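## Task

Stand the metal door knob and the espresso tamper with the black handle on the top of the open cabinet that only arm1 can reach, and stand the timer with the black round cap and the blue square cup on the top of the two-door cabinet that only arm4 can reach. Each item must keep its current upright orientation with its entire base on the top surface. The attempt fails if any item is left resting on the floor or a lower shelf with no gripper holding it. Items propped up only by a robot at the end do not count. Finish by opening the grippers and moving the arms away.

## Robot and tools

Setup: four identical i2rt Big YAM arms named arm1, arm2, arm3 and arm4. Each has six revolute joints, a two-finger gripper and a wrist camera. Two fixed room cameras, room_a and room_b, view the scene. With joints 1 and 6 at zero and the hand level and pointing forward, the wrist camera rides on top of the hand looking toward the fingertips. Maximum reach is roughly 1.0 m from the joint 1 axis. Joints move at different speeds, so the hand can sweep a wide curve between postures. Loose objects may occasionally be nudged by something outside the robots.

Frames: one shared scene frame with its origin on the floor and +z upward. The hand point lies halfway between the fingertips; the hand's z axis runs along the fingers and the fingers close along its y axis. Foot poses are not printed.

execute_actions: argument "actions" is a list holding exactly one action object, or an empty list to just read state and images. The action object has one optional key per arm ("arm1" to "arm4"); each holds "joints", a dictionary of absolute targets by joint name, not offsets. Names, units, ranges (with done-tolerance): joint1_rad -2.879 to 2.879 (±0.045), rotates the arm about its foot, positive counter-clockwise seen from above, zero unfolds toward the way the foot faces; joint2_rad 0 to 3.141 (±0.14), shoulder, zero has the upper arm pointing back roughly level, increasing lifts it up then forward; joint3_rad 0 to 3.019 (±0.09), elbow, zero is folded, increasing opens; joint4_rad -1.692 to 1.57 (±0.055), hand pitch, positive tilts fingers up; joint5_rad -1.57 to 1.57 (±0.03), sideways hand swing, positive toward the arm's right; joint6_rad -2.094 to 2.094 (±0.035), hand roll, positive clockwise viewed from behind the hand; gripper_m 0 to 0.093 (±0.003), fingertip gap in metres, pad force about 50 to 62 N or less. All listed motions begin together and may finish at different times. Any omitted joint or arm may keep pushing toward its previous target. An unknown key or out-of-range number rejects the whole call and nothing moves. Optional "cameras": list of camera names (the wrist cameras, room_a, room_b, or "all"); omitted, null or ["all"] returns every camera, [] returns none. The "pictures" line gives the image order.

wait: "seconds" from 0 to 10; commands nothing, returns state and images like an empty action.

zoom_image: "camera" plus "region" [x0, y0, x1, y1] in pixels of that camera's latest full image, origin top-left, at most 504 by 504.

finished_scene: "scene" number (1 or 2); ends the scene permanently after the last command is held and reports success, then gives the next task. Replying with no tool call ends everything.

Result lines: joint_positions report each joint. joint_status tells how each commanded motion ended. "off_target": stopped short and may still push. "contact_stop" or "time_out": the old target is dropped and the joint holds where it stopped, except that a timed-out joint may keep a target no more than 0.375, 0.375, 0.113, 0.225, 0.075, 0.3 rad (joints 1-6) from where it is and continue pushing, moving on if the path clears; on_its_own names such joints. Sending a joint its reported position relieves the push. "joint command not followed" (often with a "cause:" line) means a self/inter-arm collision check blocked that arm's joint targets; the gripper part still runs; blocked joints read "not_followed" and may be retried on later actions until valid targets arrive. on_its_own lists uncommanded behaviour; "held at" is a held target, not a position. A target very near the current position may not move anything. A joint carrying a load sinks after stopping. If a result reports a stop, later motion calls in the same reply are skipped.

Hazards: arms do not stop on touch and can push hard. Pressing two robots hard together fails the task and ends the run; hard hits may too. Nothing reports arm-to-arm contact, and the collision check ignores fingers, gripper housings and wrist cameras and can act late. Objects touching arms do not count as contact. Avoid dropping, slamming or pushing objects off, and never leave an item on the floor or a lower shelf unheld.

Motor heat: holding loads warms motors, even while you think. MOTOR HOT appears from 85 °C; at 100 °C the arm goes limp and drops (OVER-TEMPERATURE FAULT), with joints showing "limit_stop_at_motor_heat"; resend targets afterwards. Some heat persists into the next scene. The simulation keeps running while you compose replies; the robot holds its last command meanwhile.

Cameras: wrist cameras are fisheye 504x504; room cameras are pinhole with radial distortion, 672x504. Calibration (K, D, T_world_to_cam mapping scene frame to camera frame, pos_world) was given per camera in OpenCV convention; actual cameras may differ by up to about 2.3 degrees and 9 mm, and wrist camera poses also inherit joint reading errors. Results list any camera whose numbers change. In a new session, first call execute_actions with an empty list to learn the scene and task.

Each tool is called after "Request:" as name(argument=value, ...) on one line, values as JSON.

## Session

Request:
execute_actions(actions=[])

Scene clock: 0.00 s.
arm1.joint_positions: joint1_rad=-0.662 joint2_rad=+0.258 joint3_rad=+1.348 joint4_rad=-1.438 joint5_rad=+0.275 joint6_rad=+0.707 gripper_m=+0.094
arm1.joint_status: not commanded
arm1.hand: x=-0.7634 y=-1.5265 z=+1.4512 quat_wxyz=(-0.149, +0.521, -0.626, -0.560) (m; scene frame)
arm2.joint_positions: joint1_rad=-0.171 joint2_rad=+0.435 joint3_rad=+1.647 joint4_rad=-1.179 joint5_rad=-0.155 joint6_rad=-0.512 gripper_m=+0.095
arm2.joint_status: not commanded
arm2.hand: x=-0.5939 y=-0.3597 z=+1.5414 quat_wxyz=(-0.357, +0.692, -0.008, -0.628) (m; scene frame)
arm3.joint_positions: joint1_rad=-0.597 joint2_rad=+0.447 joint3_rad=+1.528 joint4_rad=-1.306 joint5_rad=+0.011 joint6_rad=-0.506 gripper_m=+0.095
arm3.joint_status: not commanded
arm3.hand: x=+0.3904 y=+0.5253 z=+1.6089 quat_wxyz=(-0.472, +0.739, -0.264, -0.402) (m; scene frame)
arm4.joint_positions: joint1_rad=+0.464 joint2_rad=+0.303 joint3_rad=+1.486 joint4_rad=-1.253 joint5_rad=-0.268 joint6_rad=-0.259 gripper_m=+0.094
arm4.joint_status: not commanded
arm4.hand: x=+0.8825 y=+1.6564 z=+1.5721 quat_wxyz=(-0.681, +0.247, -0.685, -0.081) (m; scene frame)
pictures: arm1_cam_wrist, arm2_cam_wrist, arm3_cam_wrist, arm4_cam_wrist, room_a, room_b
camera_calibration (this result's frames):
arm1_cam_wrist: T_world_to_cam=[[0.825252, 0.165292, -0.540035, 1.66519], [-0.106929, -0.893187, -0.436787, -0.800175], [-0.55455, 0.418205, -0.71943, 1.38524], [0, 0, 0, 1]] pos_world=[-0.691582, -1.56926, 1.54634]
arm2_cam_wrist: T_world_to_cam=[[0.455113, 0.744892, 0.487861, -0.209815], [0.690518, 0.0506734, -0.721538, 1.53798], [-0.562189, 0.665258, -0.491299, 0.784783], [0, 0, 0, 1]] pos_world=[-0.525318, -0.443729, 1.59763]
arm3_cam_wrist: T_world_to_cam=[[0.758209, 0.416445, 0.50169, -1.32135], [0.650461, -0.536159, -0.537991, 0.897867], [0.0449416, 0.734239, -0.677402, 0.808089], [0, 0, 0, 1]] pos_world=[0.381518, 0.43834, 1.69335]
arm4_cam_wrist: T_world_to_cam=[[0.461632, -0.862729, 0.206385, 0.699227], [-0.485517, -0.440446, -0.755169, 2.35026], [0.742408, 0.248407, -0.622194, 0.0351534], [0, 0, 0, 1]] pos_world=[0.792209, 1.62968, 1.65241]
Images, in order (width x height): arm1_cam_wrist 504x504, arm2_cam_wrist 504x504, arm3_cam_wrist 504x504, arm4_cam_wrist 504x504, room_a 672x504, room_b 672x504.

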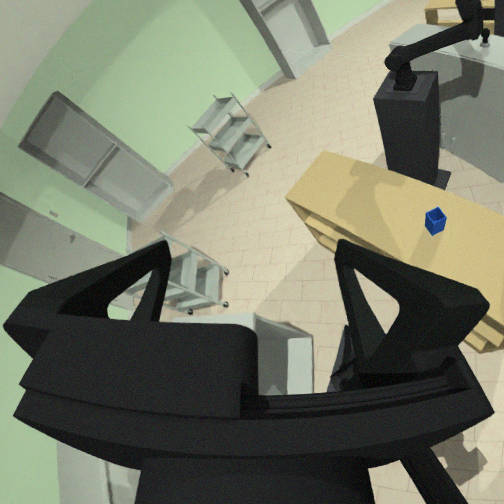

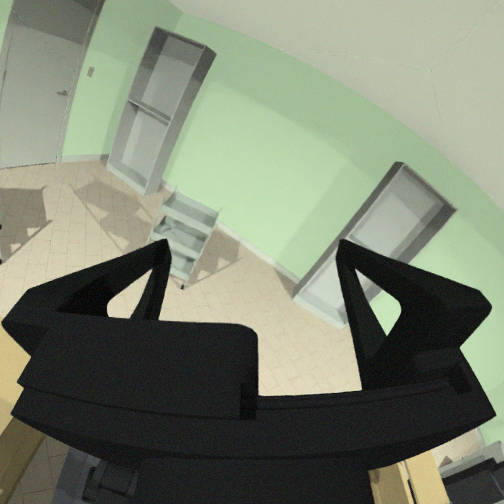

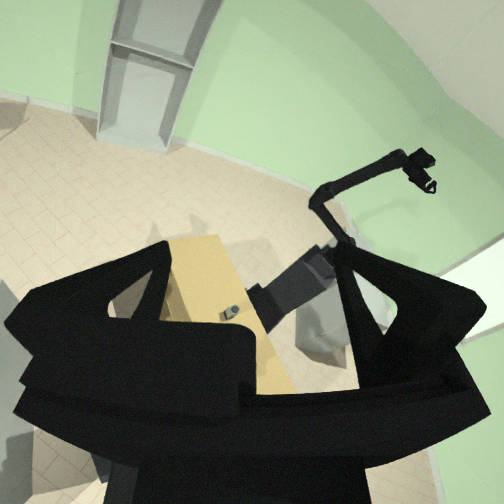

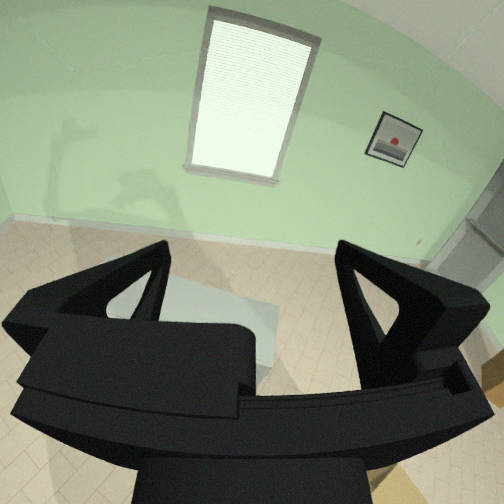

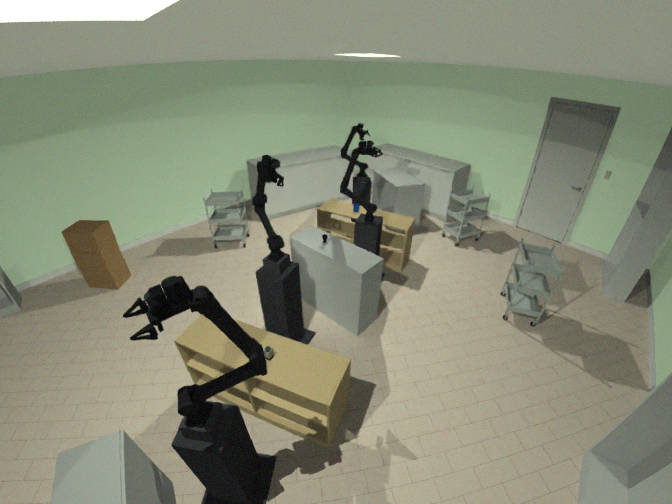

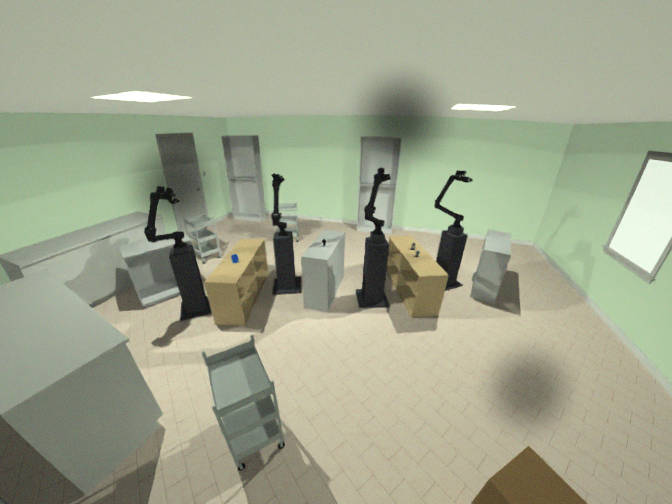

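Request:
execute_actions(actions=[{"arm1":{"joints":{"joint1_rad":0.6,"joint2_rad":1.2,"joint3_rad":1.5,"joint4_rad":-1.4,"joint5_rad":0,"joint6_rad":0}},"arm2":{"joints":{"joint1_rad":-2.02,"joint2_rad":2.0,"joint3_rad":1.96,"joint4_rad":-1.49,"joint5_rad":0,"joint6_rad":0}},"arm3":{"joints":{"joint1_rad":-1.43,"joint2_rad":2.36,"joint3_rad":1.75,"joint4_rad":-0.91,"joint5_rad":0,"joint6_rad":0}},"arm4":{"joints":{"joint1_rad":-1.75,"joint2_rad":0.8,"joint3_rad":0.9,"joint4_rad":-1.2,"joint5_rad":0,"joint6_rad":0}}}])

Scene clock: 2.77 s.
arm1.joint_positions: joint1_rad=+0.602 joint2_rad=+1.192 joint3_rad=+1.497 joint4_rad=-1.411 joint5_rad=+0.001 joint6_rad=+0.009 gripper_m=+0.094
arm1.joint_status: all done
arm1.hand: x=-1.1338 y=-1.7833 z=+1.3068 quat_wxyz=(+0.049, +0.952, +0.197, -0.228) (m; scene frame)
arm2.joint_positions: joint1_rad=-2.020 joint2_rad=+2.020 joint3_rad=+1.937 joint4_rad=-1.482 joint5_rad=+0.002 joint6_rad=-0.014 gripper_m=+0.095
arm2.joint_status: all done
arm2.hand: x=-0.0030 y=-0.0357 z=+0.9787 quat_wxyz=(+0.005, +0.307, -0.952, +0.000) (m; scene frame)
arm3.joint_positions: joint1_rad=-1.436 joint2_rad=+2.371 joint3_rad=+1.728 joint4_rad=-0.906 joint5_rad=+0.000 joint6_rad=-0.008 gripper_m=+0.095
arm3.joint_status: all done
arm3.hand: x=+0.7387 y=+0.9852 z=+0.8461 quat_wxyz=(-0.015, +0.530, -0.848, +0.000) (m; scene frame)
arm4.joint_positions: joint1_rad=-1.741 joint2_rad=+0.799 joint3_rad=+0.868 joint4_rad=-1.203 joint5_rad=-0.001 joint6_rad=-0.010 gripper_m=+0.094
arm4.joint_status: all done
arm4.hand: x=+0.7046 y=+1.3418 z=+1.1750 quat_wxyz=(-0.110, -0.822, -0.529, +0.179) (m; scene frame)
pictures: arm1_cam_wrist, arm2_cam_wrist, arm3_cam_wrist, arm4_cam_wrist, room_a, room_b
camera_calibration (this result's frames):
arm1_cam_wrist: T_world_to_cam=[[-0.396605, 0.917959, 0.00752667, 1.17663], [0.908481, 0.391306, 0.146773, 1.54713], [0.131786, 0.0650486, -0.989142, 1.68424], [0, 0, 0, 1]] pos_world=[-1.16084, -1.79506, 1.43002]
arm2_cam_wrist: T_world_to_cam=[[0.586603, -0.809843, -0.00710132, -0.0162502], [-0.640325, -0.469147, 0.608181, -0.616399], [-0.495863, -0.352214, -0.793766, 0.884909], [0, 0, 0, 1]] pos_world=[0.0536307, 0.00933551, 1.07718]
arm3_cam_wrist: T_world_to_cam=[[0.907202, -0.420412, 0.0154312, -0.268317], [-0.354437, -0.744047, 0.566364, 0.520235], [-0.226625, -0.519276, -0.824011, 1.49769], [0, 0, 0, 1]] pos_world=[0.767222, 1.05199, 0.943609]
arm4_cam_wrist: T_world_to_cam=[[-0.90428, 0.426764, -0.0122771, 0.0810313], [0.415928, 0.887079, 0.200236, -1.71362], [0.0963444, 0.175963, -0.979671, 0.970754], [0, 0, 0, 1]] pos_world=[0.69249, 1.31472, 1.29514]
Images, in order (width x height): arm1_cam_wrist 504x504, arm2_cam_wrist 504x504, arm3_cam_wrist 504x504, arm4_cam_wrist 504x504, room_a 672x504, room_b 672x504.

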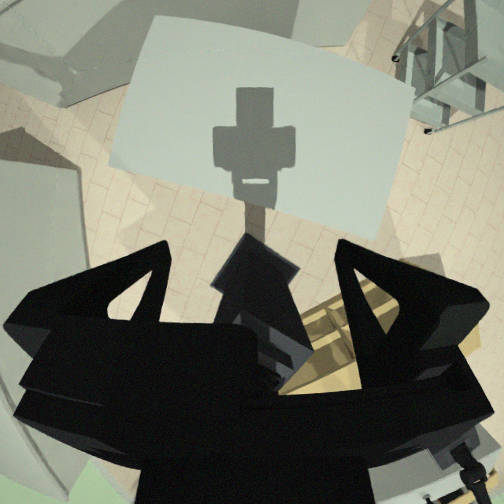

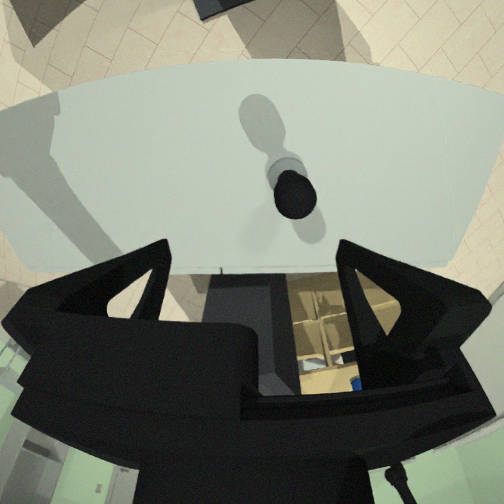

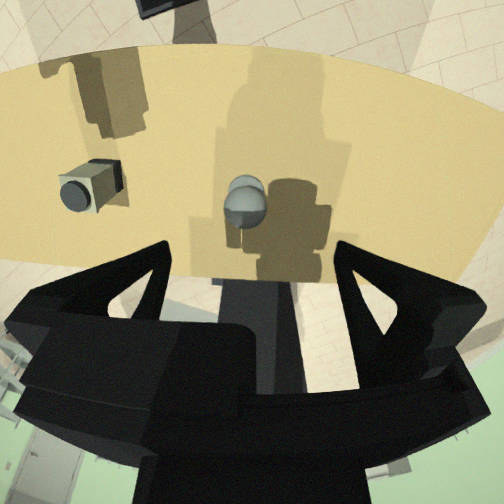

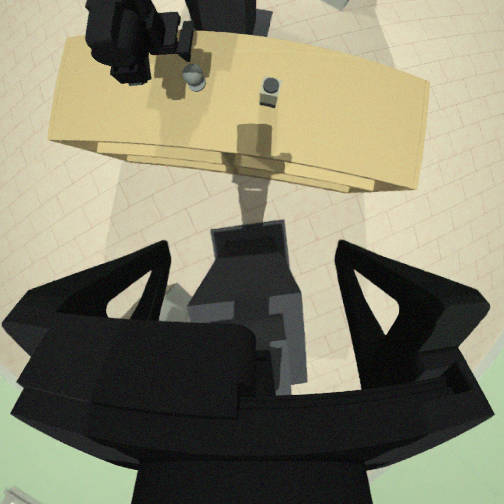

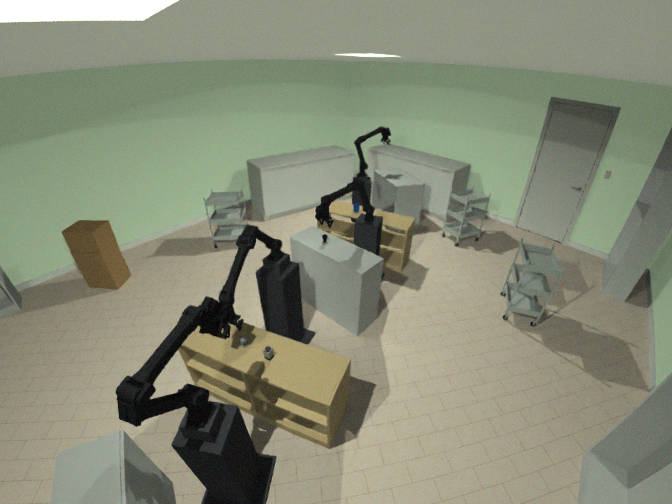

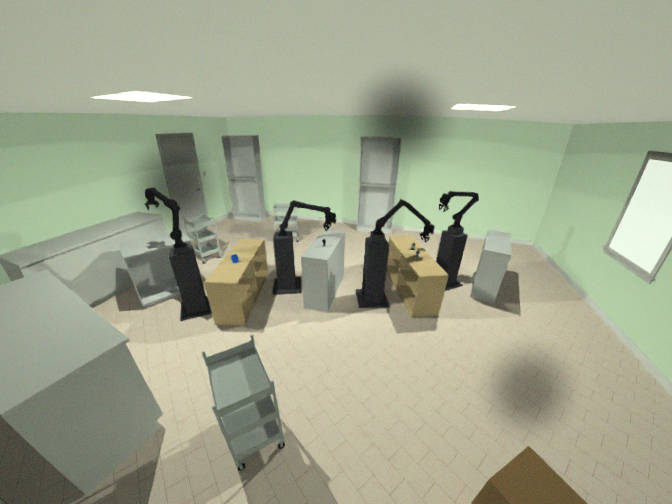

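Request:
execute_actions(actions=[{"arm1":{"joints":{"joint1_rad":-0.4,"joint2_rad":0.9,"joint3_rad":0.9}},"arm2":{"joints":{"joint1_rad":-2.09,"joint2_rad":2.0,"joint3_rad":1.765,"joint4_rad":-1.315}},"arm3":{"joints":{"joint1_rad":-1.417,"joint2_rad":2.45,"joint3_rad":1.585,"joint4_rad":-0.675}}}], cameras=["arm2_cam_wrist","arm3_cam_wrist"])

Scene clock: 4.40 s.
arm1.joint_positions: joint1_rad=-0.396 joint2_rad=+0.905 joint3_rad=+0.906 joint4_rad=-1.409 joint5_rad=+0.000 joint6_rad=+0.008 gripper_m=+0.094
arm1.joint_status: all done
arm1.hand: x=-0.9709 y=-1.4695 z=+1.1310 quat_wxyz=(-0.021, +0.953, -0.290, -0.081) (m; scene frame)
arm2.joint_positions: joint1_rad=-2.098 joint2_rad=+2.006 joint3_rad=+1.763 joint4_rad=-1.325 joint5_rad=+0.002 joint6_rad=-0.014 gripper_m=+0.095
arm2.joint_status: all done
arm2.hand: x=+0.0098 y=-0.0853 z=+0.9216 quat_wxyz=(+0.006, +0.269, -0.963, +0.001) (m; scene frame)
arm3.joint_positions: joint1_rad=-1.423 joint2_rad=+2.469 joint3_rad=+1.567 joint4_rad=-0.685 joint5_rad=+0.000 joint6_rad=-0.008 gripper_m=+0.095
arm3.joint_status: all done
arm3.hand: x=+0.7072 y=+0.9355 z=+0.7426 quat_wxyz=(+0.001, +0.536, -0.844, +0.010) (m; scene frame)
arm4.joint_positions: joint1_rad=-1.741 joint2_rad=+0.799 joint3_rad=+0.868 joint4_rad=-1.203 joint5_rad=-0.001 joint6_rad=-0.010 gripper_m=+0.094
arm4.joint_status: not commanded
arm4.hand: x=+0.7046 y=+1.3418 z=+1.1750 quat_wxyz=(-0.110, -0.822, -0.529, +0.179) (m; scene frame)
pictures: arm2_cam_wrist, arm3_cam_wrist
camera_calibration (this result's frames):
arm2_cam_wrist: T_world_to_cam=[[0.521222, -0.8534, -0.0060121, -0.0683473], [-0.67393, -0.415911, 0.610603, -0.594128], [-0.523589, -0.314208, -0.791914, 0.830275], [0, 0, 0, 1]] pos_world=[0.0699465, -0.0445527, 1.01987]
arm3_cam_wrist: T_world_to_cam=[[0.912577, -0.408651, 0.0144287, -0.273132], [-0.335557, -0.728248, 0.597542, 0.479403], [-0.233678, -0.550144, -0.801708, 1.39674], [0, 0, 0, 1]] pos_world=[0.736509, 1.00592, 0.837258]
Images, in order (width x height): arm2_cam_wrist 504x504, arm3_cam_wrist 504x504.

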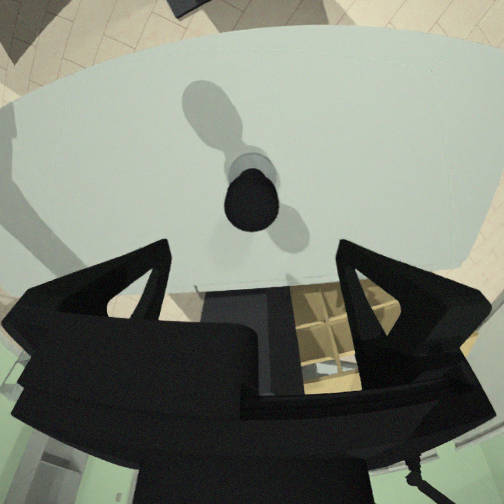

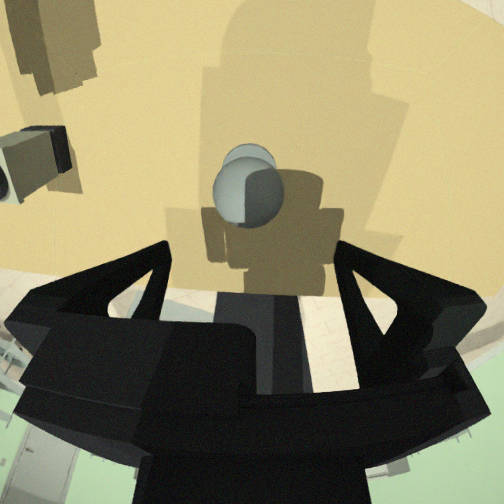

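Request:
execute_actions(actions=[{"arm2":{"joints":{"joint2_rad":2.075,"joint3_rad":1.612,"joint4_rad":-1.085}},"arm3":{"joints":{"joint2_rad":2.645,"joint3_rad":1.70,"joint4_rad":-0.578}}}], cameras=["arm2_cam_wrist","arm3_cam_wrist"])

Scene clock: 5.67 s.
arm1.joint_positions: joint1_rad=-0.396 joint2_rad=+0.905 joint3_rad=+0.906 joint4_rad=-1.409 joint5_rad=+0.000 joint6_rad=+0.008 gripper_m=+0.094
arm1.joint_status: not commanded
arm1.hand: x=-0.9709 y=-1.4695 z=+1.1310 quat_wxyz=(-0.021, +0.953, -0.290, -0.081) (m; scene frame)
arm2.joint_positions: joint1_rad=-2.098 joint2_rad=+2.090 joint3_rad=+1.605 joint4_rad=-1.094 joint5_rad=+0.002 joint6_rad=-0.014 gripper_m=+0.095
arm2.joint_status: all done
arm2.hand: x=-0.0003 y=-0.0907 z=+0.8159 quat_wxyz=(+0.012, +0.269, -0.963, +0.002) (m; scene frame)
arm3.joint_positions: joint1_rad=-1.423 joint2_rad=+2.660 joint3_rad=+1.686 joint4_rad=-0.580 joint5_rad=+0.000 joint6_rad=-0.008 gripper_m=+0.095
arm3.joint_status: all done
arm3.hand: x=+0.7149 y=+0.9484 z=+0.6588 quat_wxyz=(-0.013, +0.536, -0.844, +0.001) (m; scene frame)
arm4.joint_positions: joint1_rad=-1.741 joint2_rad=+0.799 joint3_rad=+0.868 joint4_rad=-1.203 joint5_rad=-0.001 joint6_rad=-0.010 gripper_m=+0.094
arm4.joint_status: not commanded
arm4.hand: x=+0.7046 y=+1.3418 z=+1.1750 quat_wxyz=(-0.110, -0.822, -0.529, +0.179) (m; scene frame)
pictures: arm2_cam_wrist, arm3_cam_wrist
camera_calibration (this result's frames):
arm2_cam_wrist: T_world_to_cam=[[0.521201, -0.853411, -0.00621312, -0.0681957], [-0.66784, -0.412379, 0.619624, -0.545706], [-0.531356, -0.318799, -0.784874, 0.733405], [0, 0, 0, 1]] pos_world=[0.0607989, -0.0494275, 0.913339]
arm3_cam_wrist: T_world_to_cam=[[0.912579, -0.408612, 0.0153377, -0.274307], [-0.343569, -0.745896, 0.570613, 0.58163], [-0.221719, -0.525999, -0.821076, 1.31978], [0, 0, 0, 1]] pos_world=[0.742779, 1.01595, 0.755962]
Images, in order (width x height): arm2_cam_wrist 504x504, arm3_cam_wrist 504x504.

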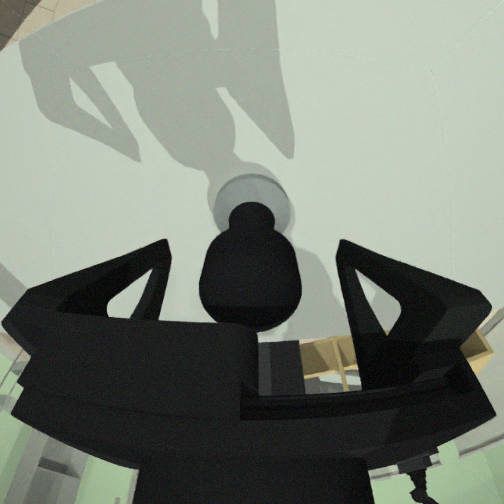

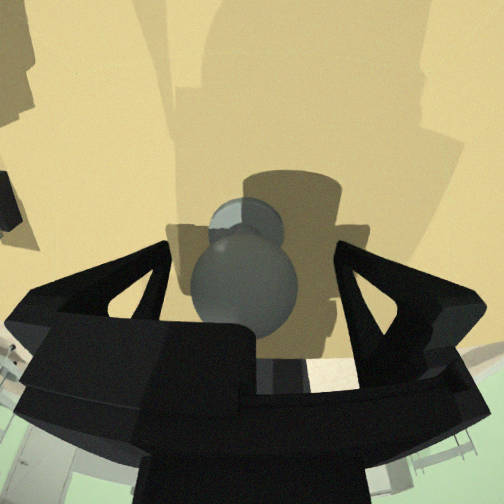

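Request:
execute_actions(actions=[{"arm2":{"joints":{"joint4_rad":-1.055,"gripper_m":0}},"arm3":{"joints":{"gripper_m":0}}}], cameras=[])

Request:
execute_actions(actions=[{"arm2":{"joints":{"joint2_rad":1.9,"joint4_rad":-1.25}},"arm3":{"joints":{"joint2_rad":2.4,"joint4_rad":-0.84}}}], cameras=["arm2_cam_wrist","arm3_cam_wrist"])

Request:
execute_actions(actions=[{"arm2":{"joints":{"joint1_rad":1.75,"joint2_rad":2.05,"joint4_rad":-1.1}},"arm3":{"joints":{"joint1_rad":1.13,"joint2_rad":2.12,"joint4_rad":-1.12}},"arm4":{"joints":{"joint1_rad":-1.80,"joint4_rad":-0.88}}}])

Scene clock: 6.87 s.
arm1.joint_positions: joint1_rad=-0.396 joint2_rad=+0.905 joint3_rad=+0.906 joint4_rad=-1.409 joint5_rad=+0.000 joint6_rad=+0.008 gripper_m=+0.094
arm1.joint_status: not commanded
arm1.hand: x=-0.9709 y=-1.4695 z=+1.1310 quat_wxyz=(-0.021, +0.953, -0.290, -0.081) (m; scene frame)
arm2.joint_positions: joint1_rad=-2.098 joint2_rad=+2.090 joint3_rad=+1.605 joint4_rad=-1.066 joint5_rad=+0.000 joint6_rad=-0.014 gripper_m=+0.045
arm2.joint_status: gripper_m off_target (ended at +0.045, target +0.000); the others done
arm2.hand: x=+0.0055 y=-0.0867 z=+0.8159 quat_wxyz=(-0.002, +0.269, -0.963, -0.002) (m; scene frame)
arm3.joint_positions: joint1_rad=-1.422 joint2_rad=+2.660 joint3_rad=+1.686 joint4_rad=-0.580 joint5_rad=+0.000 joint6_rad=-0.007 gripper_m=+0.054
arm3.joint_status: gripper_m off_target (ended at +0.054, target +0.000)
arm3.hand: x=+0.7147 y=+0.9485 z=+0.6588 quat_wxyz=(-0.013, +0.535, -0.844, +0.001) (m; scene frame)
arm4.joint_positions: joint1_rad=-1.741 joint2_rad=+0.799 joint3_rad=+0.868 joint4_rad=-1.203 joint5_rad=-0.001 joint6_rad=-0.010 gripper_m=+0.094
arm4.joint_status: not commanded
arm4.hand: x=+0.7046 y=+1.3418 z=+1.1750 quat_wxyz=(-0.110, -0.822, -0.529, +0.179) (m; scene frame)
pictures: none
No camera images: the call's "cameras" was empty. Leave "cameras" out to get every camera's image.

Scene clock: 8.23 s.
arm1.joint_positions: joint1_rad=-0.396 joint2_rad=+0.905 joint3_rad=+0.906 joint4_rad=-1.409 joint5_rad=+0.000 joint6_rad=+0.008 gripper_m=+0.094
arm1.joint_status: not commanded
arm1.hand: x=-0.9709 y=-1.4695 z=+1.1310 quat_wxyz=(-0.021, +0.953, -0.290, -0.081) (m; scene frame)
arm2.joint_positions: joint1_rad=-2.098 joint2_rad=+1.907 joint3_rad=+1.596 joint4_rad=-1.243 joint5_rad=+0.000 joint6_rad=-0.014 gripper_m=+0.045
arm2.joint_status: all done
arm2.hand: x=-0.0216 y=-0.1031 z=+0.9176 quat_wxyz=(+0.000, +0.269, -0.963, -0.002) (m; scene frame)
arm3.joint_positions: joint1_rad=-1.422 joint2_rad=+2.405 joint3_rad=+1.689 joint4_rad=-0.833 joint5_rad=+0.000 joint6_rad=-0.007 gripper_m=+0.054
arm3.joint_status: all done
arm3.hand: x=+0.7268 y=+0.9794 z=+0.8128 quat_wxyz=(-0.015, +0.535, -0.844, +0.000) (m; scene frame)
arm4.joint_positions: joint1_rad=-1.741 joint2_rad=+0.799 joint3_rad=+0.868 joint4_rad=-1.203 joint5_rad=-0.001 joint6_rad=-0.010 gripper_m=+0.094
arm4.joint_status: not commanded
arm4.hand: x=+0.7046 y=+1.3418 z=+1.1750 quat_wxyz=(-0.110, -0.822, -0.529, +0.179) (m; scene frame)
pictures: arm2_cam_wrist, arm3_cam_wrist
camera_calibration (this result's frames):
arm2_cam_wrist: T_world_to_cam=[[0.521242, -0.853377, -0.00730245, -0.0660524], [-0.680654, -0.420875, 0.599645, -0.6108], [-0.514797, -0.30759, -0.800233, 0.813596], [0, 0, 0, 1]] pos_world=[0.0375223, -0.0631838, 1.01685]
arm3_cam_wrist: T_world_to_cam=[[0.912423, -0.408957, 0.0154453, -0.274509], [-0.344921, -0.748143, 0.566844, 0.527292], [-0.22026, -0.522529, -0.82368, 1.46277], [0, 0, 0, 1]] pos_world=[0.754532, 1.04657, 0.910203]
Images, in order (width x height): arm2_cam_wrist 504x504, arm3_cam_wrist 504x504.

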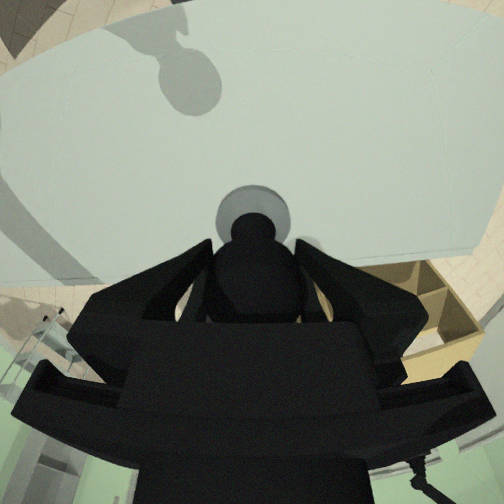

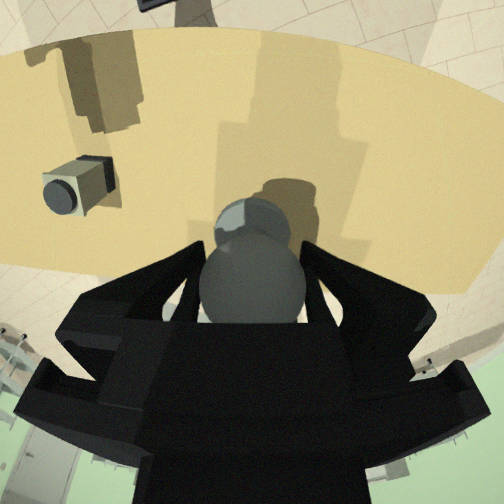

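Scene clock: 11.43 s.
arm1.joint_positions: joint1_rad=-0.396 joint2_rad=+0.905 joint3_rad=+0.906 joint4_rad=-1.409 joint5_rad=+0.000 joint6_rad=+0.008 gripper_m=+0.094
arm1.joint_status: not commanded
arm1.hand: x=-0.9709 y=-1.4695 z=+1.1310 quat_wxyz=(-0.021, +0.953, -0.290, -0.081) (m; scene frame)
arm2.joint_positions: joint1_rad=+1.757 joint2_rad=+2.084 joint3_rad=+1.596 joint4_rad=-1.092 joint5_rad=-0.003 joint6_rad=-0.013 gripper_m=+0.045
arm2.joint_status: all done
arm2.hand: x=-0.7151 y=-0.9659 z=+0.8301 quat_wxyz=(-0.004, +0.809, +0.588, -0.002) (m; scene frame)
arm3.joint_positions: joint1_rad=+1.131 joint2_rad=+2.135 joint3_rad=+1.691 joint4_rad=-1.111 joint5_rad=-0.001 joint6_rad=-0.006 gripper_m=+0.054
arm3.joint_status: all done
arm3.hand: x=-0.0969 y=+0.0812 z=+0.9698 quat_wxyz=(+0.007, +0.964, +0.267, +0.000) (m; scene frame)
arm4.joint_positions: joint1_rad=-1.790 joint2_rad=+0.799 joint3_rad=+0.868 joint4_rad=-0.902 joint5_rad=-0.001 joint6_rad=-0.010 gripper_m=+0.094
arm4.joint_status: all done
arm4.hand: x=+0.6627 y=+1.2935 z=+1.2151 quat_wxyz=(-0.179, -0.799, -0.486, +0.306) (m; scene frame)
pictures: arm1_cam_wrist, arm2_cam_wrist, arm3_cam_wrist, arm4_cam_wrist, room_a, room_b
camera_calibration (this result's frames):
arm1_cam_wrist: T_world_to_cam=[[0.553734, 0.832687, 0.00338496, 1.75656], [0.748469, -0.499503, 0.436224, -0.489631], [0.364928, -0.239018, -0.899832, 1.14706], [0, 0, 0, 1]] pos_world=[-1.02479, -1.43307, 1.2398]
arm2_cam_wrist: T_world_to_cam=[[-0.952182, 0.305475, 0.00585549, -0.386688], [0.247142, 0.758806, 0.602607, 0.406919], [0.179638, 0.575238, -0.798017, 1.46857], [0, 0, 0, 1]] pos_world=[-0.732575, -1.03543, 0.928996]
arm3_cam_wrist: T_world_to_cam=[[-0.530372, 0.847657, -0.0135259, -0.106455], [0.684187, 0.437402, 0.583581, -0.530578], [0.500593, 0.300261, -0.811942, 0.933011], [0, 0, 0, 1]] pos_world=[-0.160505, 0.0421665, 1.06575]
arm4_cam_wrist: T_world_to_cam=[[-0.884292, 0.466793, -0.0115165, -0.00170714], [0.465521, 0.879428, -0.0994805, -1.32017], [-0.0363089, -0.093331, -0.994973, 1.47736], [0, 0, 0, 1]] pos_world=[0.666699, 1.29968, 1.33858]
Images, in order (width x height): arm1_cam_wrist 504x504, arm2_cam_wrist 504x504, arm3_cam_wrist 504x504, arm4_cam_wrist 504x504, room_a 672x504, room_b 672x504.

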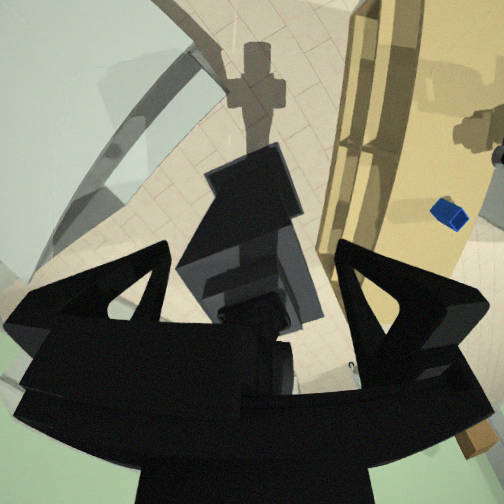

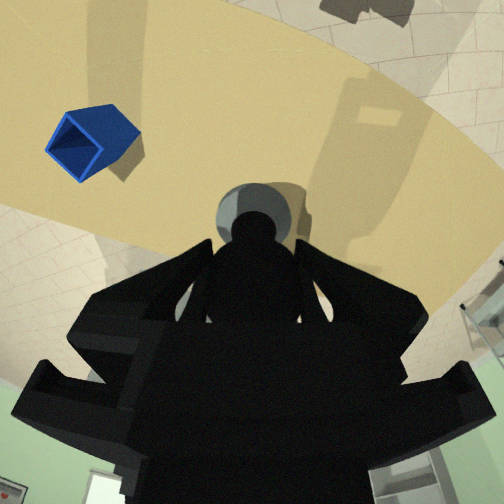

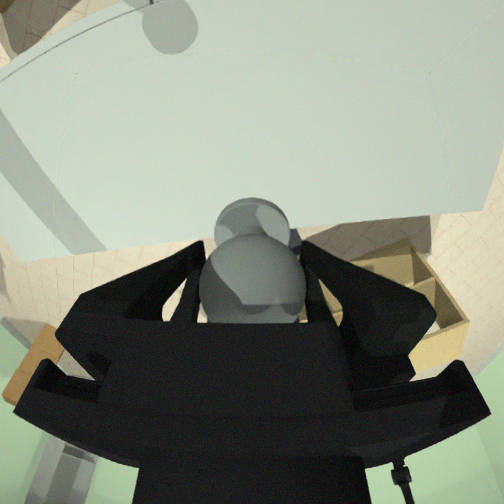

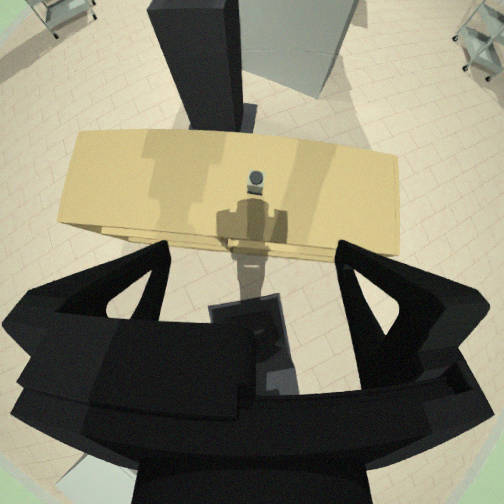

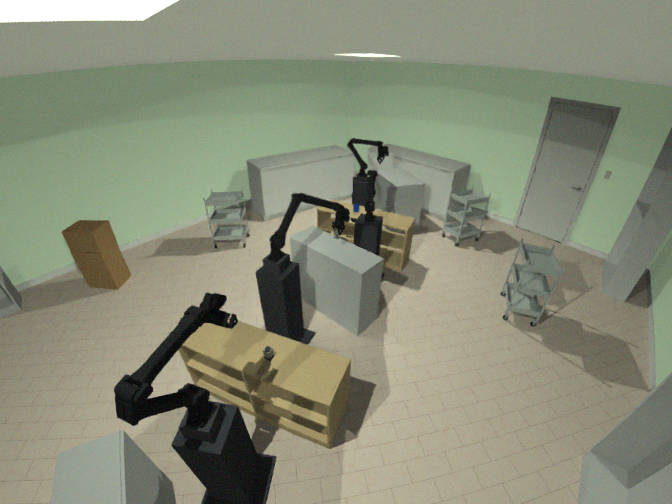

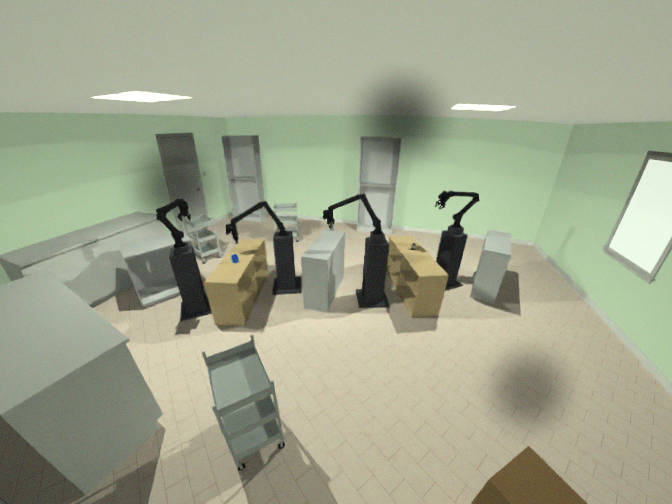

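Request:
execute_actions(actions=[{"arm2":{"joints":{"joint2_rad":2.305,"joint4_rad":-0.81}},"arm3":{"joints":{"joint2_rad":2.315,"joint4_rad":-0.885}},"arm4":{"joints":{"joint2_rad":2.315,"joint3_rad":1.68,"joint4_rad":-0.88}}}], cameras=["arm2_cam_wrist","arm3_cam_wrist","arm4_cam_wrist"])

Scene clock: 13.70 s.
arm1.joint_positions: joint1_rad=-0.396 joint2_rad=+0.905 joint3_rad=+0.906 joint4_rad=-1.409 joint5_rad=+0.000 joint6_rad=+0.008 gripper_m=+0.094
arm1.joint_status: not commanded
arm1.hand: x=-0.9709 y=-1.4695 z=+1.1310 quat_wxyz=(-0.021, +0.953, -0.290, -0.081) (m; scene frame)
arm2.joint_positions: joint1_rad=+1.757 joint2_rad=+2.347 joint3_rad=+1.592 joint4_rad=-0.818 joint5_rad=-0.001 joint6_rad=-0.012 gripper_m=+0.045
arm2.joint_status: all done
arm2.hand: x=-0.7214 y=-0.9774 z=+0.6739 quat_wxyz=(-0.003, +0.809, +0.588, -0.006) (m; scene frame)
arm3.joint_positions: joint1_rad=+1.131 joint2_rad=+2.344 joint3_rad=+1.672 joint4_rad=-0.894 joint5_rad=-0.001 joint6_rad=-0.006 gripper_m=+0.054
arm3.joint_status: all done
arm3.hand: x=-0.0986 y=+0.0785 z=+0.8354 quat_wxyz=(+0.005, +0.964, +0.267, +0.005) (m; scene frame)
arm4.joint_positions: joint1_rad=-1.790 joint2_rad=+2.333 joint3_rad=+1.646 joint4_rad=-0.880 joint5_rad=-0.001 joint6_rad=-0.010 gripper_m=+0.094
arm4.joint_status: all done
arm4.hand: x=+0.5338 y=+1.0561 z=+0.7874 quat_wxyz=(+0.005, -0.855, -0.519, -0.003) (m; scene frame)
pictures: arm2_cam_wrist, arm3_cam_wrist, arm4_cam_wrist
camera_calibration (this result's frames):
arm2_cam_wrist: T_world_to_cam=[[-0.952065, 0.305794, 0.00789213, -0.389265], [0.249984, 0.762918, 0.596209, 0.521646], [0.176296, 0.569603, -0.802791, 1.34702], [0, 0, 0, 1]] pos_world=[-0.738483, -1.04621, 0.773439]
arm3_cam_wrist: T_world_to_cam=[[-0.530347, 0.847668, -0.0138132, -0.106586], [0.678337, 0.434064, 0.59283, -0.457834], [0.508519, 0.305035, -0.805209, 0.820303], [0, 0, 0, 1]] pos_world=[-0.163101, 0.0388571, 0.930461]
arm4_cam_wrist: T_world_to_cam=[[-0.878533, 0.477596, -0.00906398, -0.0262466], [0.379985, 0.710225, 0.592615, -1.41453], [0.289468, 0.517188, -0.805435, 0.0571157], [0, 0, 0, 1]] pos_world=[0.497909, 0.987633, 0.884039]
Images, in order (width x height): arm2_cam_wrist 504x504, arm3_cam_wrist 504x504, arm4_cam_wrist 504x504.

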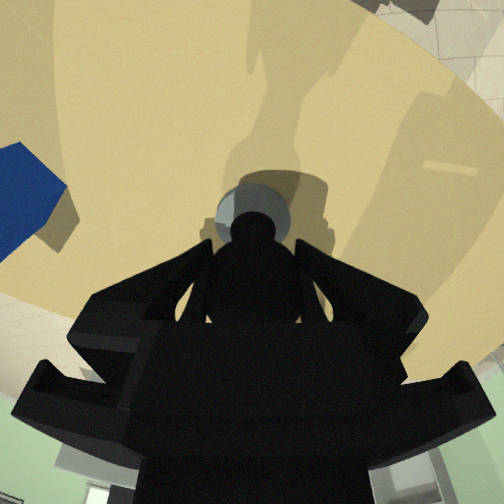

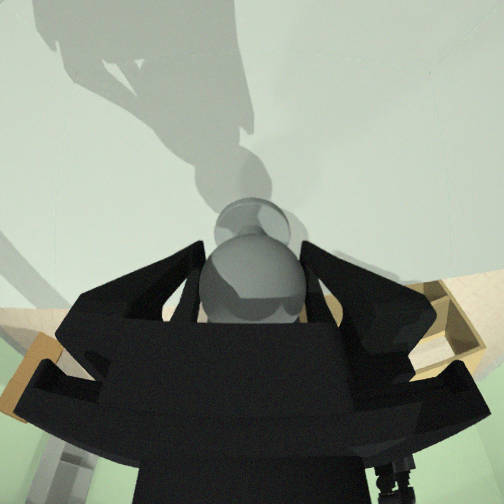

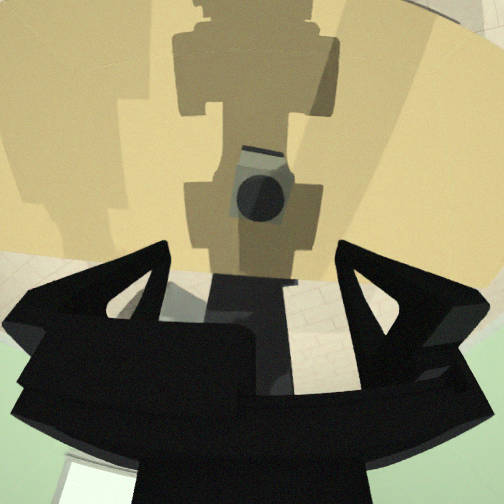

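Request:
execute_actions(actions=[{"arm2":{"joints":{"joint2_rad":2.385,"joint4_rad":-0.77}},"arm3":{"joints":{"joint2_rad":2.375,"joint4_rad":-0.85}},"arm4":{"joints":{"joint1_rad":-1.812,"joint2_rad":2.55,"joint3_rad":1.73,"joint4_rad":-0.69,"joint6_rad":0.21}}}], cameras=["arm2_cam_wrist","arm3_cam_wrist","arm4_cam_wrist"])

Scene clock: 15.23 s.
arm1.joint_positions: joint1_rad=-0.396 joint2_rad=+0.905 joint3_rad=+0.906 joint4_rad=-1.409 joint5_rad=+0.000 joint6_rad=+0.008 gripper_m=+0.094
arm1.joint_status: not commanded
arm1.hand: x=-0.9709 y=-1.4695 z=+1.1310 quat_wxyz=(-0.021, +0.953, -0.290, -0.081) (m; scene frame)
arm2.joint_positions: joint1_rad=+1.757 joint2_rad=+2.364 joint3_rad=+1.594 joint4_rad=-0.772 joint5_rad=-0.001 joint6_rad=-0.012 gripper_m=+0.045
arm2.joint_status: all done
arm2.hand: x=-0.7239 y=-0.9844 z=+0.6645 quat_wxyz=(+0.006, +0.809, +0.588, -0.018) (m; scene frame)
arm3.joint_positions: joint1_rad=+1.131 joint2_rad=+2.379 joint3_rad=+1.672 joint4_rad=-0.859 joint5_rad=-0.001 joint6_rad=-0.006 gripper_m=+0.054
arm3.joint_status: all done
arm3.hand: x=-0.0975 y=+0.0788 z=+0.8139 quat_wxyz=(+0.005, +0.964, +0.267, +0.005) (m; scene frame)
arm4.joint_positions: joint1_rad=-1.800 joint2_rad=+2.570 joint3_rad=+1.704 joint4_rad=-0.704 joint5_rad=-0.001 joint6_rad=+0.198 gripper_m=+0.094
arm4.joint_status: all done
arm4.hand: x=+0.5304 y=+1.0641 z=+0.6595 quat_wxyz=(+0.006, -0.906, -0.423, -0.003) (m; scene frame)
pictures: arm2_cam_wrist, arm3_cam_wrist, arm4_cam_wrist
camera_calibration (this result's frames):
arm2_cam_wrist: T_world_to_cam=[[-0.952104, 0.30566, 0.00839191, -0.389922], [0.255473, 0.780096, 0.571125, 0.570809], [0.168023, 0.545914, -0.820821, 1.32651], [0, 0, 0, 1]] pos_world=[-0.739957, -1.05026, 0.766097]
arm3_cam_wrist: T_world_to_cam=[[-0.530348, 0.847668, -0.0138036, -0.106621], [0.678533, 0.434176, 0.592523, -0.445686], [0.508256, 0.304877, -0.805435, 0.802578], [0, 0, 0, 1]] pos_world=[-0.162049, 0.0391985, 0.909032]
arm4_cam_wrist: T_world_to_cam=[[-0.754825, 0.655893, -0.00658866, -0.291107], [0.525021, 0.610174, 0.59333, -1.31402], [0.393181, 0.444401, -0.804932, -0.0270023], [0, 0, 0, 1]] pos_world=[0.48077, 1.00471, 0.755993]
Images, in order (width x height): arm2_cam_wrist 504x504, arm3_cam_wrist 504x504, arm4_cam_wrist 504x504.

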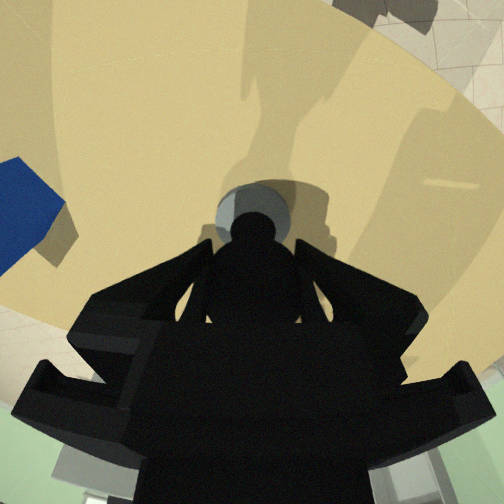

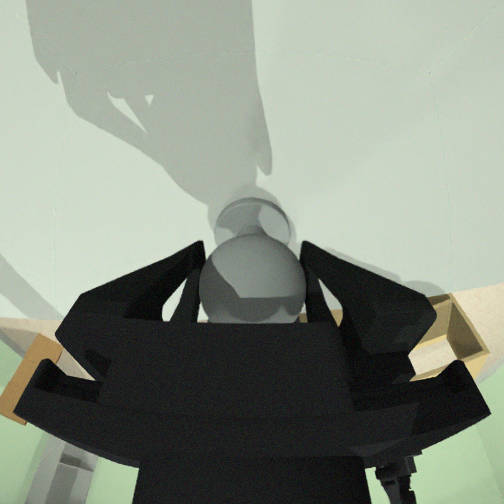

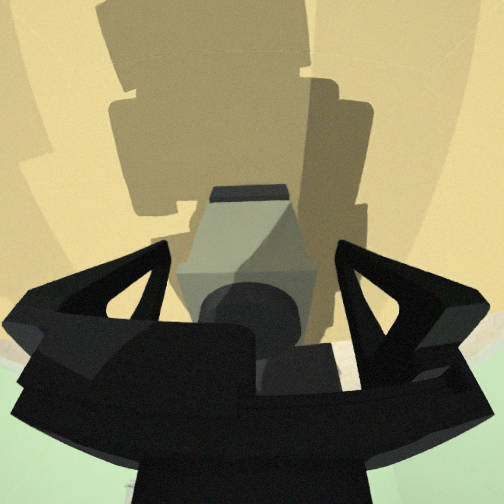

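Request:
execute_actions(actions=[{"arm2":{"joints":{"joint2_rad":2.355,"gripper_m":0.093}},"arm3":{"joints":{"joint2_rad":2.405}},"arm4":{"joints":{"gripper_m":0,"joint6_rad":0.16}}}], cameras=[])

Request:
execute_actions(actions=[{"arm2":{"joints":{"joint2_rad":2.1,"joint4_rad":-1.05}},"arm3":{"joints":{"joint2_rad":2.375,"gripper_m":0.093}},"arm4":{"joints":{"joint2_rad":2.3,"joint4_rad":-0.97}}}], cameras=[])

Request:
execute_actions(actions=[{"arm2":{"joints":{"joint1_rad":2.054,"joint2_rad":2.22,"joint3_rad":1.82,"joint4_rad":-1.125}},"arm3":{"joints":{"joint2_rad":2.1,"joint4_rad":-1.13}},"arm4":{"joints":{"joint1_rad":-0.9,"joint2_rad":1.95,"joint4_rad":-1.3}}}], cameras=["arm2_cam_wrist","arm3_cam_wrist","arm4_cam_wrist"])

Scene clock: 16.30 s.
arm1.joint_positions: joint1_rad=-0.396 joint2_rad=+0.905 joint3_rad=+0.906 joint4_rad=-1.409 joint5_rad=+0.000 joint6_rad=+0.008 gripper_m=+0.094
arm1.joint_status: not commanded
arm1.hand: x=-0.9709 y=-1.4695 z=+1.1310 quat_wxyz=(-0.021, +0.953, -0.290, -0.081) (m; scene frame)
arm2.joint_positions: joint1_rad=+1.757 joint2_rad=+2.364 joint3_rad=+1.594 joint4_rad=-0.772 joint5_rad=-0.001 joint6_rad=-0.012 gripper_m=+0.093
arm2.joint_status: all done
arm2.hand: x=-0.7239 y=-0.9844 z=+0.6645 quat_wxyz=(+0.006, +0.809, +0.588, -0.019) (m; scene frame)
arm3.joint_positions: joint1_rad=+1.131 joint2_rad=+2.383 joint3_rad=+1.673 joint4_rad=-0.859 joint5_rad=-0.001 joint6_rad=-0.006 gripper_m=+0.054
arm3.joint_status: all done
arm3.hand: x=-0.0970 y=+0.0792 z=+0.8118 quat_wxyz=(+0.005, +0.964, +0.267, +0.006) (m; scene frame)
arm4.joint_positions: joint1_rad=-1.800 joint2_rad=+2.570 joint3_rad=+1.704 joint4_rad=-0.703 joint5_rad=+0.000 joint6_rad=+0.172 gripper_m=+0.044
arm4.joint_status: gripper_m off_target (ended at +0.044, target +0.000); the others done
arm4.hand: x=+0.5303 y=+1.0639 z=+0.6595 quat_wxyz=(+0.006, -0.900, -0.435, -0.003) (m; scene frame)
pictures: none
No camera images: the call's "cameras" was empty. Leave "cameras" out to get every camera's image.

Scene clock: 17.70 s.
arm1.joint_positions: joint1_rad=-0.396 joint2_rad=+0.905 joint3_rad=+0.906 joint4_rad=-1.409 joint5_rad=+0.000 joint6_rad=+0.008 gripper_m=+0.094
arm1.joint_status: not commanded
arm1.hand: x=-0.9709 y=-1.4695 z=+1.1310 quat_wxyz=(-0.021, +0.953, -0.290, -0.081) (m; scene frame)
arm2.joint_positions: joint1_rad=+1.757 joint2_rad=+2.092 joint3_rad=+1.594 joint4_rad=-1.043 joint5_rad=-0.001 joint6_rad=-0.012 gripper_m=+0.093
arm2.joint_status: all done
arm2.hand: x=-0.7188 y=-0.9758 z=+0.8254 quat_wxyz=(+0.006, +0.809, +0.588, -0.019) (m; scene frame)
arm3.joint_positions: joint1_rad=+1.131 joint2_rad=+2.383 joint3_rad=+1.673 joint4_rad=-0.859 joint5_rad=-0.001 joint6_rad=-0.005 gripper_m=+0.093
arm3.joint_status: all done
arm3.hand: x=-0.0970 y=+0.0792 z=+0.8118 quat_wxyz=(+0.005, +0.964, +0.266, +0.006) (m; scene frame)
arm4.joint_positions: joint1_rad=-1.800 joint2_rad=+2.319 joint3_rad=+1.713 joint4_rad=-0.960 joint5_rad=+0.000 joint6_rad=+0.171 gripper_m=+0.044
arm4.joint_status: all done
arm4.hand: x=+0.5207 y=+1.0445 z=+0.8163 quat_wxyz=(+0.005, -0.900, -0.435, -0.001) (m; scene frame)
pictures: none
No camera images: the call's "cameras" was empty. Leave "cameras" out to get every camera's image.

Scene clock: 19.20 s.
arm1.joint_positions: joint1_rad=-0.396 joint2_rad=+0.905 joint3_rad=+0.906 joint4_rad=-1.409 joint5_rad=+0.000 joint6_rad=+0.008 gripper_m=+0.094
arm1.joint_status: not commanded
arm1.hand: x=-0.9709 y=-1.4695 z=+1.1310 quat_wxyz=(-0.021, +0.953, -0.290, -0.081) (m; scene frame)
arm2.joint_positions: joint1_rad=+2.046 joint2_rad=+2.228 joint3_rad=+1.776 joint4_rad=-1.117 joint5_rad=-0.002 joint6_rad=-0.012 gripper_m=+0.093
arm2.joint_status: all done
arm2.hand: x=-0.5468 y=-1.0463 z=+0.8020 quat_wxyz=(-0.003, +0.716, +0.698, -0.006) (m; scene frame)
arm3.joint_positions: joint1_rad=+1.131 joint2_rad=+2.098 joint3_rad=+1.688 joint4_rad=-1.122 joint5_rad=-0.001 joint6_rad=-0.005 gripper_m=+0.093
arm3.joint_status: all done
arm3.hand: x=-0.0975 y=+0.0813 z=+0.9908 quat_wxyz=(+0.009, +0.964, +0.266, -0.011) (m; scene frame)
arm4.joint_positions: joint1_rad=-0.889 joint2_rad=+1.969 joint3_rad=+1.711 joint4_rad=-1.289 joint5_rad=-0.003 joint6_rad=+0.168 gripper_m=+0.044
arm4.joint_status: all done
arm4.hand: x=+1.0724 y=+1.0522 z=+1.0288 quat_wxyz=(-0.007, -0.616, -0.788, -0.002) (m; scene frame)
pictures: arm2_cam_wrist, arm3_cam_wrist, arm4_cam_wrist
camera_calibration (this result's frames):
arm2_cam_wrist: T_world_to_cam=[[-0.999731, 0.0212207, 0.00939954, -0.527994], [0.0226353, 0.801956, 0.596954, 0.370192], [0.0051298, 0.597006, -0.80222, 1.39295], [0, 0, 0, 1]] pos_world=[-0.543376, -1.11727, 0.901428]
arm3_cam_wrist: T_world_to_cam=[[-0.530077, 0.847861, -0.0122082, -0.107844], [0.695819, 0.44316, 0.565195, -0.523587], [0.484617, 0.291102, -0.824867, 0.962326], [0, 0, 0, 1]] pos_world=[-0.159204, 0.0433336, 1.0884]
arm4_cam_wrist: T_world_to_cam=[[-0.974249, -0.223952, -0.0261654, 1.30941], [-0.197623, 0.792266, 0.577286, -1.21061], [-0.108554, 0.567592, -0.816122, 0.482361], [0, 0, 0, 1]] pos_world=[1.08881, 0.978586, 1.1268]
Images, in order (width x height): arm2_cam_wrist 504x504, arm3_cam_wrist 504x504, arm4_cam_wrist 504x504.

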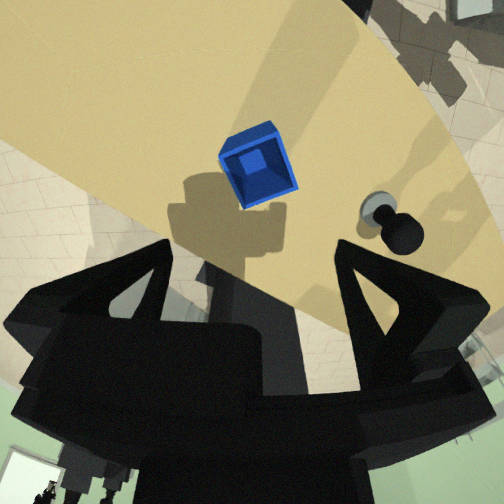

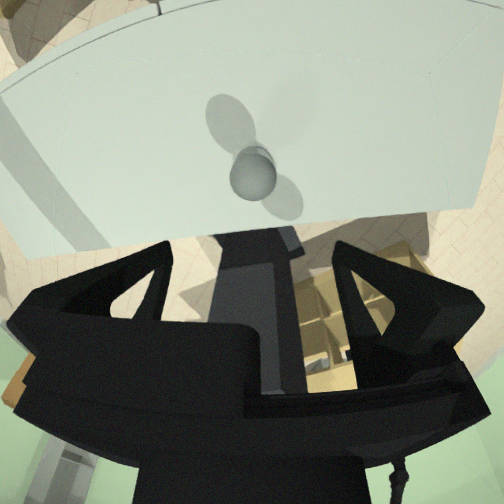

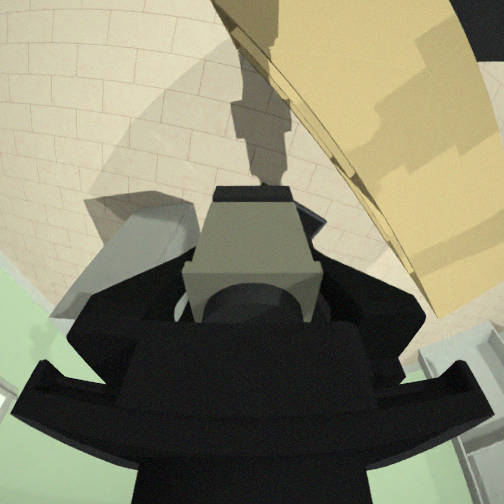

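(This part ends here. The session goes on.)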